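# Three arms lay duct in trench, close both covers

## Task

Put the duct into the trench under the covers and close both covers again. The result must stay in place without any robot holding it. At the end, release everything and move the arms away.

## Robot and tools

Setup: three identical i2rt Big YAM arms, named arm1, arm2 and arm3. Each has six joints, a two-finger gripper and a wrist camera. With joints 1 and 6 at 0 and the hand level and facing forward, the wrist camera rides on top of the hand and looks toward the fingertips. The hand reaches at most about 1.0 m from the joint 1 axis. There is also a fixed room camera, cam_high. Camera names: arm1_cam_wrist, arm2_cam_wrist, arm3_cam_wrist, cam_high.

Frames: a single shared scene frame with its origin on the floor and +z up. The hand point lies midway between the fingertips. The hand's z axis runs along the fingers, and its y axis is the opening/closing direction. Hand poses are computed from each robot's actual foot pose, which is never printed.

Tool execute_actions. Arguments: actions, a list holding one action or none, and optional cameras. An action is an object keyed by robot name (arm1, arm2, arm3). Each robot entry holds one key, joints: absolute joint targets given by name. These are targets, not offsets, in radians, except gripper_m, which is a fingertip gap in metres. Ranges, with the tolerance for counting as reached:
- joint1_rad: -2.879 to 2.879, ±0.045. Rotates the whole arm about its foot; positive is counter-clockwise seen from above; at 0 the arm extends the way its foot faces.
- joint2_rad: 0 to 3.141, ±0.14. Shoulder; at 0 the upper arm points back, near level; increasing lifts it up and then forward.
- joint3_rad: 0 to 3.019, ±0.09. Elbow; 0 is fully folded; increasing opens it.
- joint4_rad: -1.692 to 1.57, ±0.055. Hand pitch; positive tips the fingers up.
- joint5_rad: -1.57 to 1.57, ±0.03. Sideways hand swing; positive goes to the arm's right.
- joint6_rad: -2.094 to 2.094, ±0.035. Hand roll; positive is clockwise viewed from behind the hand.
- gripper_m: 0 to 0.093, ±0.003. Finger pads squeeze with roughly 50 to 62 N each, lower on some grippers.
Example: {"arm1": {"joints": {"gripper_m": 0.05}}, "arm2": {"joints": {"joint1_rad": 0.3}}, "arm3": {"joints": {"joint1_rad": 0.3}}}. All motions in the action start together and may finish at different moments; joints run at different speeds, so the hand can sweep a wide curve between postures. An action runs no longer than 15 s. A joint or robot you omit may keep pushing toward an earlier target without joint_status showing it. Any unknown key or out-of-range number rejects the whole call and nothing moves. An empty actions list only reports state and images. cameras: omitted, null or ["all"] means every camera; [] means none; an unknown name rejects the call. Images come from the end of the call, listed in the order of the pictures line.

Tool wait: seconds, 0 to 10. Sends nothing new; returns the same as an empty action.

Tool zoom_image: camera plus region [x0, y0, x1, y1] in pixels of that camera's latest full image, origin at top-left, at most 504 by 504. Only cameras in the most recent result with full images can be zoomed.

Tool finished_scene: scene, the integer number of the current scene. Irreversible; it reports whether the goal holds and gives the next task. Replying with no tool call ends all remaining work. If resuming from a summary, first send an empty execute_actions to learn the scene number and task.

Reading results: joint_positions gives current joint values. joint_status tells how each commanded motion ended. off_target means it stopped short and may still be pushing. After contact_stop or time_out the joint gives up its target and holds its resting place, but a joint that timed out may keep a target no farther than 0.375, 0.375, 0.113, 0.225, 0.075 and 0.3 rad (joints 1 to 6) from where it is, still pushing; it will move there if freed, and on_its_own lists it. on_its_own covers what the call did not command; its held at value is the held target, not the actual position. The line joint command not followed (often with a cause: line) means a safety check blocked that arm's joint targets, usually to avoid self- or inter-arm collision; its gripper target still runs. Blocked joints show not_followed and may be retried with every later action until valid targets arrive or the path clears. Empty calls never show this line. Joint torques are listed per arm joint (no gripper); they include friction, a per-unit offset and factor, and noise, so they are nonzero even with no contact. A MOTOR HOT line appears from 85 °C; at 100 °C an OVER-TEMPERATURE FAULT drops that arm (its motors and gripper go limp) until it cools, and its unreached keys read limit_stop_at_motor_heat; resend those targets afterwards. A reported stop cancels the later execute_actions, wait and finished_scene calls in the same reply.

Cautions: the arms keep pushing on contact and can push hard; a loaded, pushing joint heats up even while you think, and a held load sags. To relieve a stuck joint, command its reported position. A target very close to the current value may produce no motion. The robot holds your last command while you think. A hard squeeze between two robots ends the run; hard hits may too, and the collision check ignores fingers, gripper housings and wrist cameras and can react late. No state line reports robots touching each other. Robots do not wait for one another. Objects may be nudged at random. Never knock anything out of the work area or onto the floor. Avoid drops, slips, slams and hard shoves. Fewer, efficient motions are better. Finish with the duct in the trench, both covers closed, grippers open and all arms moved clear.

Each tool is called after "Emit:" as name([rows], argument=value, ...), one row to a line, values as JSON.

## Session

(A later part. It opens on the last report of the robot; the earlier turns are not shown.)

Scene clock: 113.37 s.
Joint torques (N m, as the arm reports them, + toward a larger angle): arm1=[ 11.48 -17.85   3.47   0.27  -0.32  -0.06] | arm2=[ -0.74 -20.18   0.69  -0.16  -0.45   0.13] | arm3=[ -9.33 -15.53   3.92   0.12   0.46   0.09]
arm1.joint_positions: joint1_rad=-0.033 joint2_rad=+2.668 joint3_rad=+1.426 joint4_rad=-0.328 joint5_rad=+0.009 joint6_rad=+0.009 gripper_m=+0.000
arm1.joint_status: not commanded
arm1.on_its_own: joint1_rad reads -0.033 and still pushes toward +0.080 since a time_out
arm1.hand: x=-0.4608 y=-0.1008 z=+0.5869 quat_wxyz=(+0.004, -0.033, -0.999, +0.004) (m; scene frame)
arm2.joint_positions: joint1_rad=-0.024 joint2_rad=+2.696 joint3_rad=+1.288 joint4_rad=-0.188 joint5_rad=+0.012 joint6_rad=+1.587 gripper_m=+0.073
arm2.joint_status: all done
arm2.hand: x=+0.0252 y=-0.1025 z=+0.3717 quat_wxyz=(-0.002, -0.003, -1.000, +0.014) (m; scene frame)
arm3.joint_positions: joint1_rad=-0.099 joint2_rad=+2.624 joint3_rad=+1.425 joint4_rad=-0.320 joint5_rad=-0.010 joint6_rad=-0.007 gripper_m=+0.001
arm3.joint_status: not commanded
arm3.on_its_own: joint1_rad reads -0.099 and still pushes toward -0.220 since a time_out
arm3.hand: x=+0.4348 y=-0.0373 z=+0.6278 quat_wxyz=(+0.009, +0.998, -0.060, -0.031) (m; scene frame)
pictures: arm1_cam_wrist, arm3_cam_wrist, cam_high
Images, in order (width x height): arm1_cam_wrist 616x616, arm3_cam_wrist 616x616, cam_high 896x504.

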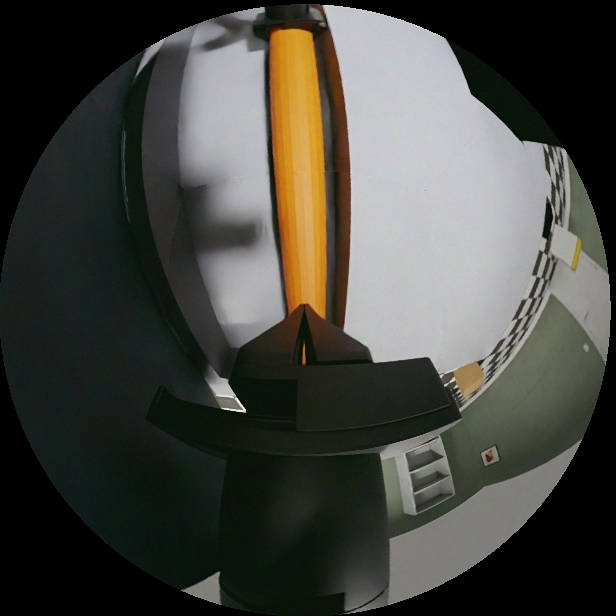

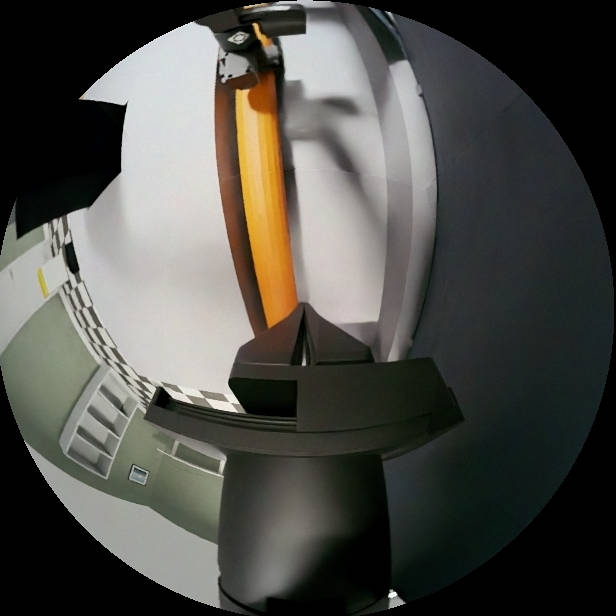

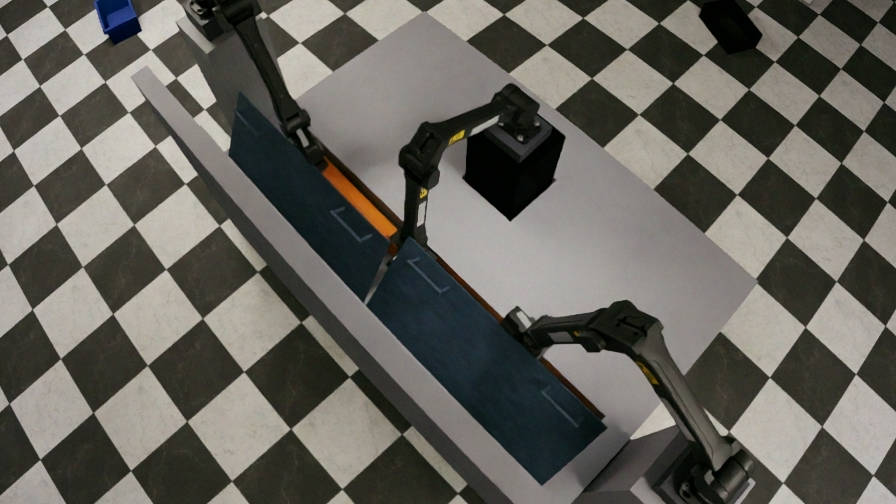

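In. Release and withdraw.

Emit:
execute_actions([
  {"arm2":{"joints":{"gripper_m":0.09}}},
], cameras=[])

Emit:
execute_actions([
  {"arm2":{"joints":{"joint2_rad":2.25,"joint3_rad":1.12,"joint4_rad":-0.45}}},
], cameras=[])

Emit:
execute_actions([
  {"arm2":{"joints":{"joint2_rad":1.6,"joint3_rad":0.8,"joint4_rad":-0.8,"gripper_m":0.045}}},
], cameras=["cam_high","arm1_cam_wrist"])

Scene clock: 114.30 s.
Joint torques (N m, as the arm reports them, + toward a larger angle): arm1=[ 11.37 -17.56   3.41   0.25  -0.33  -0.07] | arm2=[ -0.69 -18.09   1.36   0.    -0.07   0.1 ] | arm3=[ -9.38 -15.52   3.91   0.12   0.45   0.09]
arm1.joint_positions: joint1_rad=-0.033 joint2_rad=+2.668 joint3_rad=+1.426 joint4_rad=-0.328 joint5_rad=+0.009 joint6_rad=+0.009 gripper_m=+0.000
arm1.joint_status: not commanded
arm1.on_its_own: joint1_rad reads -0.033 and still pushes toward +0.080 since a time_out
arm1.hand: x=-0.4608 y=-0.1008 z=+0.5869 quat_wxyz=(+0.004, -0.033, -0.999, +0.004) (m; scene frame)
arm2.joint_positions: joint1_rad=-0.024 joint2_rad=+2.666 joint3_rad=+1.284 joint4_rad=-0.191 joint5_rad=+0.003 joint6_rad=+1.590 gripper_m=+0.090
arm2.joint_status: all done
arm2.hand: x=+0.0236 y=-0.0899 z=+0.3847 quat_wxyz=(+0.003, -0.005, -1.000, +0.002) (m; scene frame)
arm3.joint_positions: joint1_rad=-0.099 joint2_rad=+2.624 joint3_rad=+1.425 joint4_rad=-0.320 joint5_rad=-0.010 joint6_rad=-0.007 gripper_m=+0.001
arm3.joint_status: not commanded
arm3.on_its_own: joint1_rad reads -0.099 and still pushes toward -0.220 since a time_out
arm3.hand: x=+0.4348 y=-0.0373 z=+0.6278 quat_wxyz=(+0.009, +0.998, -0.060, -0.031) (m; scene frame)
pictures: none
No camera images: the call's "cameras" was empty. Leave "cameras" out to get every camera's image.

Scene clock: 115.47 s.
Joint torques (N m, as the arm reports them, + toward a larger angle): arm1=[ 11.37 -17.53   3.43   0.3   -0.31  -0.08] | arm2=[ -0.41 -16.72   5.05   0.26   0.05   0.09] | arm3=[ -9.32 -15.51   3.9    0.1    0.38   0.09]
arm1.joint_positions: joint1_rad=-0.031 joint2_rad=+2.667 joint3_rad=+1.426 joint4_rad=-0.328 joint5_rad=+0.009 joint6_rad=+0.009 gripper_m=+0.000
arm1.joint_status: not commanded
arm1.on_its_own: joint1_rad reads -0.031 and still pushes toward +0.080 since a time_out
arm1.hand: x=-0.4596 y=-0.0998 z=+0.5879 quat_wxyz=(+0.003, -0.032, -0.999, +0.004) (m; scene frame)
arm2.joint_positions: joint1_rad=-0.028 joint2_rad=+2.253 joint3_rad=+1.105 joint4_rad=-0.450 joint5_rad=+0.000 joint6_rad=+1.591 gripper_m=+0.090
arm2.joint_status: all done
arm2.hand: x=+0.0262 y=-0.0873 z=+0.5495 quat_wxyz=(+0.004, -0.007, -1.000, +0.015) (m; scene frame)
arm3.joint_positions: joint1_rad=-0.099 joint2_rad=+2.624 joint3_rad=+1.425 joint4_rad=-0.320 joint5_rad=-0.008 joint6_rad=-0.007 gripper_m=+0.001
arm3.joint_status: not commanded
arm3.on_its_own: joint1_rad reads -0.099 and still pushes toward -0.220 since a time_out
arm3.hand: x=+0.4348 y=-0.0369 z=+0.6278 quat_wxyz=(+0.008, +0.998, -0.060, -0.031) (m; scene frame)
pictures: none
No camera images: the call's "cameras" was empty. Leave "cameras" out to get every camera's image.

Scene clock: 116.87 s.
Joint torques (N m, as the arm reports them, + toward a larger angle): arm1=[ 11.19 -17.61   3.45   0.26  -0.29  -0.07] | arm2=[-0.54 -9.44  6.5  -0.04  0.06  0.1 ] | arm3=[ -9.33 -15.53   3.92   0.12   0.38   0.09]
arm1.joint_positions: joint1_rad=-0.031 joint2_rad=+2.667 joint3_rad=+1.426 joint4_rad=-0.328 joint5_rad=+0.009 joint6_rad=+0.009 gripper_m=+0.000
arm1.joint_status: not commanded
arm1.on_its_own: joint1_rad reads -0.031 and still pushes toward +0.080 since a time_out
arm1.hand: x=-0.4596 y=-0.0998 z=+0.5879 quat_wxyz=(+0.003, -0.032, -0.999, +0.004) (m; scene frame)
arm2.joint_positions: joint1_rad=-0.028 joint2_rad=+1.592 joint3_rad=+0.800 joint4_rad=-0.791 joint5_rad=+0.000 joint6_rad=+1.591 gripper_m=+0.045
arm2.joint_status: all done
arm2.hand: x=+0.0284 y=-0.1872 z=+0.7522 quat_wxyz=(+0.004, -0.007, -1.000, +0.007) (m; scene frame)
arm3.joint_positions: joint1_rad=-0.099 joint2_rad=+2.624 joint3_rad=+1.425 joint4_rad=-0.320 joint5_rad=-0.008 joint6_rad=-0.007 gripper_m=+0.001
arm3.joint_status: not commanded
arm3.on_its_own: joint1_rad reads -0.099 and still pushes toward -0.220 since a time_out
arm3.hand: x=+0.4348 y=-0.0369 z=+0.6278 quat_wxyz=(+0.008, +0.998, -0.060, -0.031) (m; scene frame)
pictures: arm1_cam_wrist, cam_high
Images, in order (width x height): arm1_cam_wrist 616x616, cam_high 896x504.

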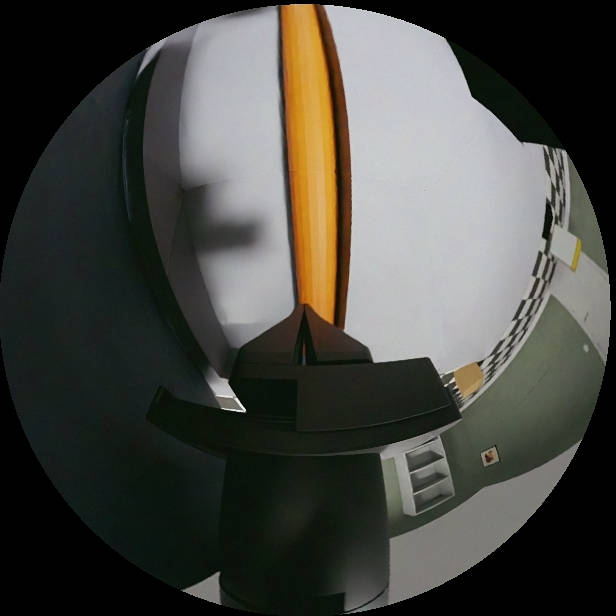

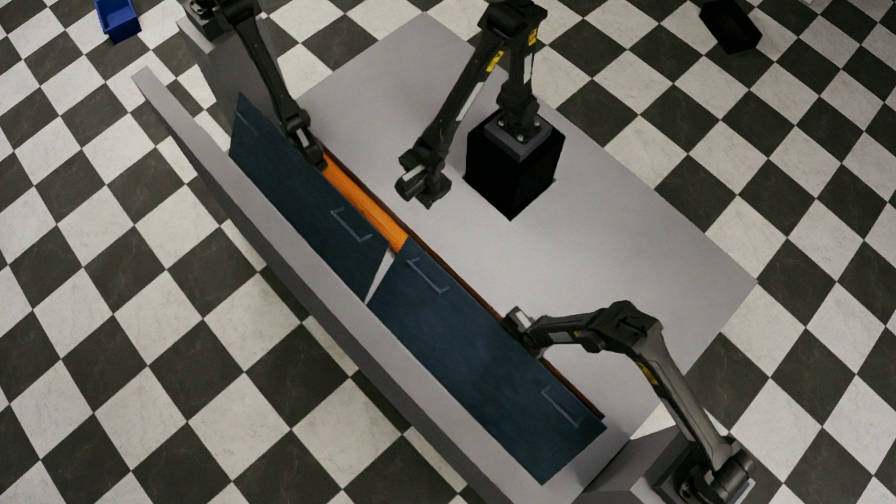

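Emit:
execute_actions([
  {"arm3":{"joints":{"joint1_rad":0.06}},"arm1":{"joints":{"joint1_rad":-0.08}},"arm2":{"joints":{"joint2_rad":1.0,"joint3_rad":1.0,"joint4_rad":-1.2,"joint6_rad":0}}},
], cameras=[])

Emit:
execute_actions([
  {"arm3":{"joints":{"joint1_rad":0.15,"joint2_rad":2.8,"joint4_rad":-0.2}},"arm1":{"joints":{"joint1_rad":-0.18,"joint2_rad":2.78,"joint4_rad":-0.22}}},
], cameras=["cam_high"])

Emit:
execute_actions([
  {"arm3":{"joints":{"joint1_rad":0.24,"joint2_rad":2.9,"joint4_rad":-0.1}},"arm1":{"joints":{"joint1_rad":-0.27,"joint2_rad":2.87,"joint4_rad":-0.13}}},
], cameras=["cam_high"])

Emit:
execute_actions([
  {"arm3":{"joints":{"joint1_rad":0.36}},"arm1":{"joints":{"joint1_rad":-0.4}}},
], cameras=["cam_high"])

Scene clock: 119.47 s.
Joint torques (N m, as the arm reports them, + toward a larger angle): arm1=[  9.23 -23.89   1.63  -0.92  -1.47   0.01] | arm2=[-0.51 -3.83 11.28  0.8  -0.05 -0.11] | arm3=[ -7.23 -23.33   2.55  -0.18   1.63  -0.02]
arm1.joint_positions: joint1_rad=-0.170 joint2_rad=+2.741 joint3_rad=+1.448 joint4_rad=-0.298 joint5_rad=+0.045 joint6_rad=+0.002 gripper_m=+0.000
arm1.joint_status: joint1_rad off_target (ended at -0.171, target -0.080)
arm1.hand: x=-0.4877 y=-0.1734 z=+0.5543 quat_wxyz=(+0.017, -0.097, -0.995, +0.021) (m; scene frame)
arm2.joint_positions: joint1_rad=-0.028 joint2_rad=+0.988 joint3_rad=+0.988 joint4_rad=-1.191 joint5_rad=+0.000 joint6_rad=+0.011 gripper_m=+0.045
arm2.joint_status: all done
arm2.hand: x=+0.0308 y=-0.2064 z=+1.0178 quat_wxyz=(-0.129, +0.692, -0.697, -0.137) (m; scene frame)
arm3.joint_positions: joint1_rad=+0.151 joint2_rad=+2.721 joint3_rad=+1.434 joint4_rad=-0.317 joint5_rad=-0.039 joint6_rad=+0.002 gripper_m=+0.001
arm3.joint_status: joint1_rad off_target (ended at +0.151, target +0.060)
arm3.hand: x=+0.4773 y=-0.1713 z=+0.5822 quat_wxyz=(+0.024, +0.998, +0.060, +0.013) (m; scene frame)
pictures: none
No camera images: the call's "cameras" was empty. Leave "cameras" out to get every camera's image.

Scene clock: 120.33 s.
Joint torques (N m, as the arm reports them, + toward a larger angle): arm1=[  5.17 -22.93  -0.01  -1.01  -1.19  -0.12] | arm2=[-0.58 -3.64 11.3   0.79 -0.04 -0.11] | arm3=[ -4.41 -20.98   0.1   -0.13   1.55   0.03]
arm1.joint_positions: joint1_rad=-0.226 joint2_rad=+2.826 joint3_rad=+1.466 joint4_rad=-0.193 joint5_rad=+0.036 joint6_rad=+0.015 gripper_m=+0.000
arm1.joint_status: joint1_rad off_target (ended at -0.226, target -0.180); the others done
arm1.hand: x=-0.5031 y=-0.1965 z=+0.5160 quat_wxyz=(-0.003, -0.132, -0.991, +0.019) (m; scene frame)
arm2.joint_positions: joint1_rad=-0.028 joint2_rad=+0.988 joint3_rad=+0.988 joint4_rad=-1.191 joint5_rad=+0.000 joint6_rad=+0.010 gripper_m=+0.045
arm2.joint_status: not commanded
arm2.hand: x=+0.0308 y=-0.2064 z=+1.0178 quat_wxyz=(-0.129, +0.692, -0.697, -0.137) (m; scene frame)
arm3.joint_positions: joint1_rad=+0.202 joint2_rad=+2.822 joint3_rad=+1.459 joint4_rad=-0.186 joint5_rad=-0.037 joint6_rad=-0.002 gripper_m=+0.001
arm3.joint_status: joint1_rad off_target (ended at +0.202, target +0.150); the others done
arm3.hand: x=+0.4871 y=-0.1952 z=+0.5375 quat_wxyz=(+0.025, +0.996, +0.088, -0.015) (m; scene frame)
pictures: cam_high
Images, in order (width x height): cam_high 896x504.

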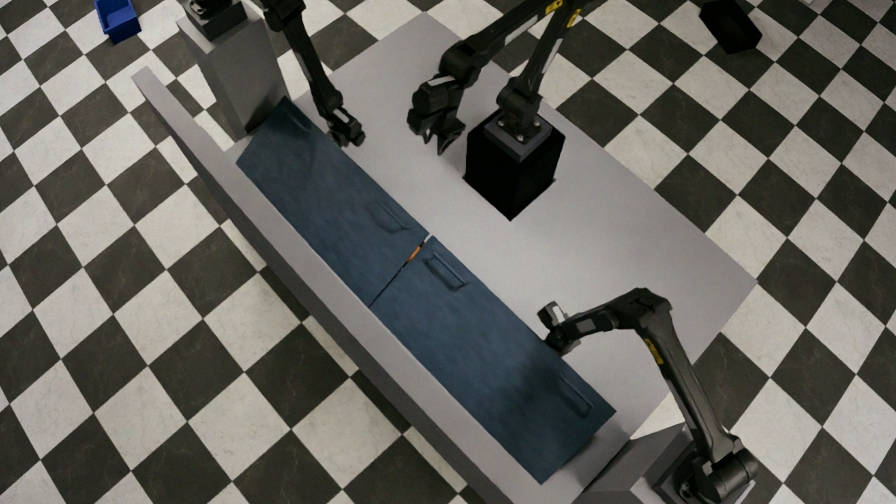

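Scene clock: 121.20 s.
Joint torques (N m, as the arm reports them, + toward a larger angle): arm1=[  3.92 -22.46  -0.87  -1.01  -1.03  -0.2 ] | arm2=[-0.55 -3.66 11.3   0.79 -0.05 -0.11] | arm3=[ -2.69 -20.72  -1.08  -0.18   1.39   0.19]
arm1.joint_positions: joint1_rad=-0.302 joint2_rad=+2.922 joint3_rad=+1.470 joint4_rad=-0.103 joint5_rad=+0.031 joint6_rad=+0.024 gripper_m=+0.000
arm1.joint_status: all done
arm1.hand: x=-0.5446 y=-0.2207 z=+0.4737 quat_wxyz=(-0.001, -0.174, -0.985, +0.017) (m; scene frame)
arm2.joint_positions: joint1_rad=-0.028 joint2_rad=+0.988 joint3_rad=+0.988 joint4_rad=-1.191 joint5_rad=+0.000 joint6_rad=+0.010 gripper_m=+0.045
arm2.joint_status: not commanded
arm2.hand: x=+0.0308 y=-0.2064 z=+1.0178 quat_wxyz=(-0.129, +0.692, -0.697, -0.137) (m; scene frame)
arm3.joint_positions: joint1_rad=+0.270 joint2_rad=+2.932 joint3_rad=+1.466 joint4_rad=-0.085 joint5_rad=-0.033 joint6_rad=-0.016 gripper_m=+0.001
arm3.joint_status: all done
arm3.hand: x=+0.5285 y=-0.2190 z=+0.4891 quat_wxyz=(+0.023, +0.991, +0.129, -0.014) (m; scene frame)
pictures: cam_high
Images, in order (width x height): cam_high 896x504.

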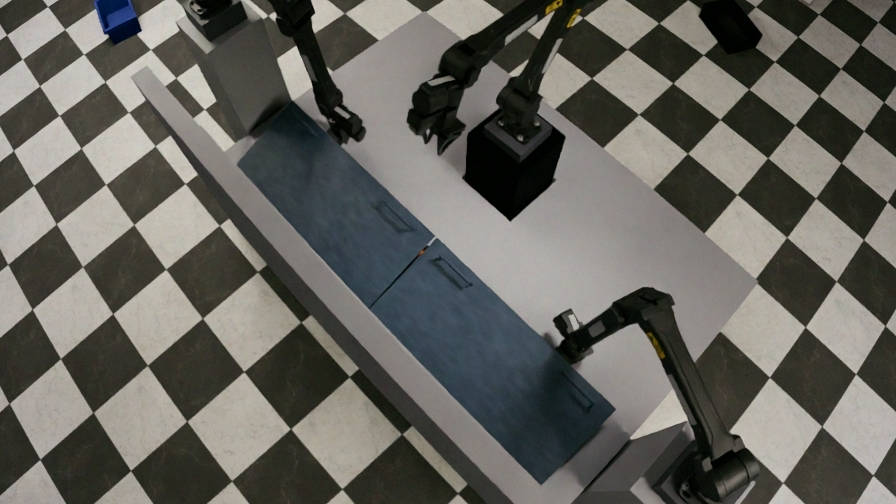

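Scene clock: 122.33 s.
Joint torques (N m, as the arm reports them, + toward a larger angle): arm1=[  1.75 -18.93   1.56  -0.33  -0.11  -0.09] | arm2=[-0.46 -3.59 11.3   0.78 -0.05 -0.1 ] | arm3=[ -1.   -19.6    0.88  -0.14   0.17   0.12]
arm1.joint_positions: joint1_rad=-0.405 joint2_rad=+2.879 joint3_rad=+1.433 joint4_rad=-0.121 joint5_rad=+0.003 joint6_rad=+0.012 gripper_m=+0.000
arm1.joint_status: all done
arm1.hand: x=-0.5618 y=-0.2587 z=+0.4909 quat_wxyz=(+0.003, -0.218, -0.976, +0.002) (m; scene frame)
arm2.joint_positions: joint1_rad=-0.028 joint2_rad=+0.988 joint3_rad=+0.988 joint4_rad=-1.191 joint5_rad=+0.000 joint6_rad=+0.010 gripper_m=+0.045
arm2.joint_status: not commanded
arm2.hand: x=+0.0308 y=-0.2064 z=+1.0178 quat_wxyz=(-0.129, +0.692, -0.697, -0.137) (m; scene frame)
arm3.joint_positions: joint1_rad=+0.364 joint2_rad=+2.919 joint3_rad=+1.438 joint4_rad=-0.086 joint5_rad=-0.002 joint6_rad=-0.009 gripper_m=+0.001
arm3.joint_status: all done
arm3.hand: x=+0.5492 y=-0.2513 z=+0.4933 quat_wxyz=(+0.007, +0.985, +0.172, -0.007) (m; scene frame)
pictures: cam_high
Images, in order (width x height): cam_high 896x504.

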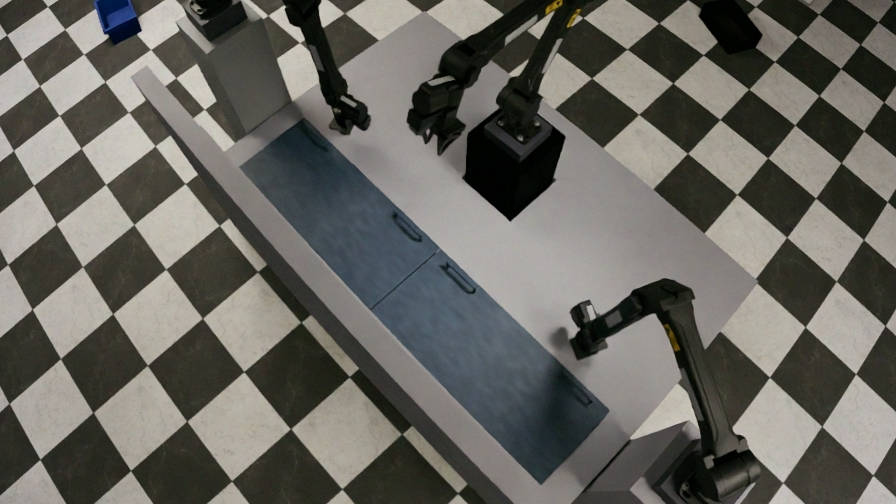

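Closed. Retract.

Emit:
execute_actions([
  {"arm3":{"joints":{"joint2_rad":1.2,"joint3_rad":1.2,"joint4_rad":-1.5}},"arm1":{"joints":{"joint2_rad":1.2,"joint3_rad":1.2,"joint4_rad":-1.5}}},
], cameras=["cam_high"])

Emit:
finished_scene(scene=1)

Scene clock: 124.57 s.
Joint torques (N m, as the arm reports them, + toward a larger angle): arm1=[ 1.49 -6.93  8.24 -0.26 -0.11 -0.09] | arm2=[-0.55 -3.76 11.29  0.77 -0.06 -0.1 ] | arm3=[-0.92 -7.73  8.15  0.01  0.17  0.11]
arm1.joint_positions: joint1_rad=-0.405 joint2_rad=+1.193 joint3_rad=+1.197 joint4_rad=-1.491 joint5_rad=+0.003 joint6_rad=+0.012 gripper_m=+0.000
arm1.joint_status: all done
arm1.hand: x=-0.6518 y=-0.2155 z=+1.2172 quat_wxyz=(-0.036, -0.218, -0.975, +0.010) (m; scene frame)
arm2.joint_positions: joint1_rad=-0.028 joint2_rad=+0.988 joint3_rad=+0.988 joint4_rad=-1.191 joint5_rad=+0.000 joint6_rad=+0.010 gripper_m=+0.045
arm2.joint_status: not commanded
arm2.hand: x=+0.0308 y=-0.2064 z=+1.0178 quat_wxyz=(-0.129, +0.692, -0.697, -0.137) (m; scene frame)
arm3.joint_positions: joint1_rad=+0.364 joint2_rad=+1.195 joint3_rad=+1.198 joint4_rad=-1.485 joint5_rad=-0.002 joint6_rad=-0.009 gripper_m=+0.001
arm3.joint_status: all done
arm3.hand: x=+0.6427 y=-0.2121 z=+1.2346 quat_wxyz=(+0.014, +0.984, +0.172, -0.049) (m; scene frame)
pictures: cam_high
Images, in order (width x height): cam_high 896x504.

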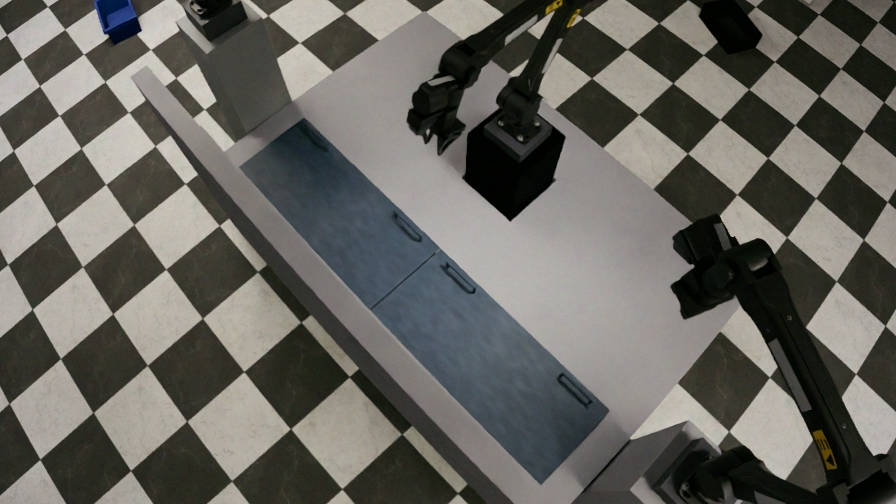

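The scene is finished: the task was done.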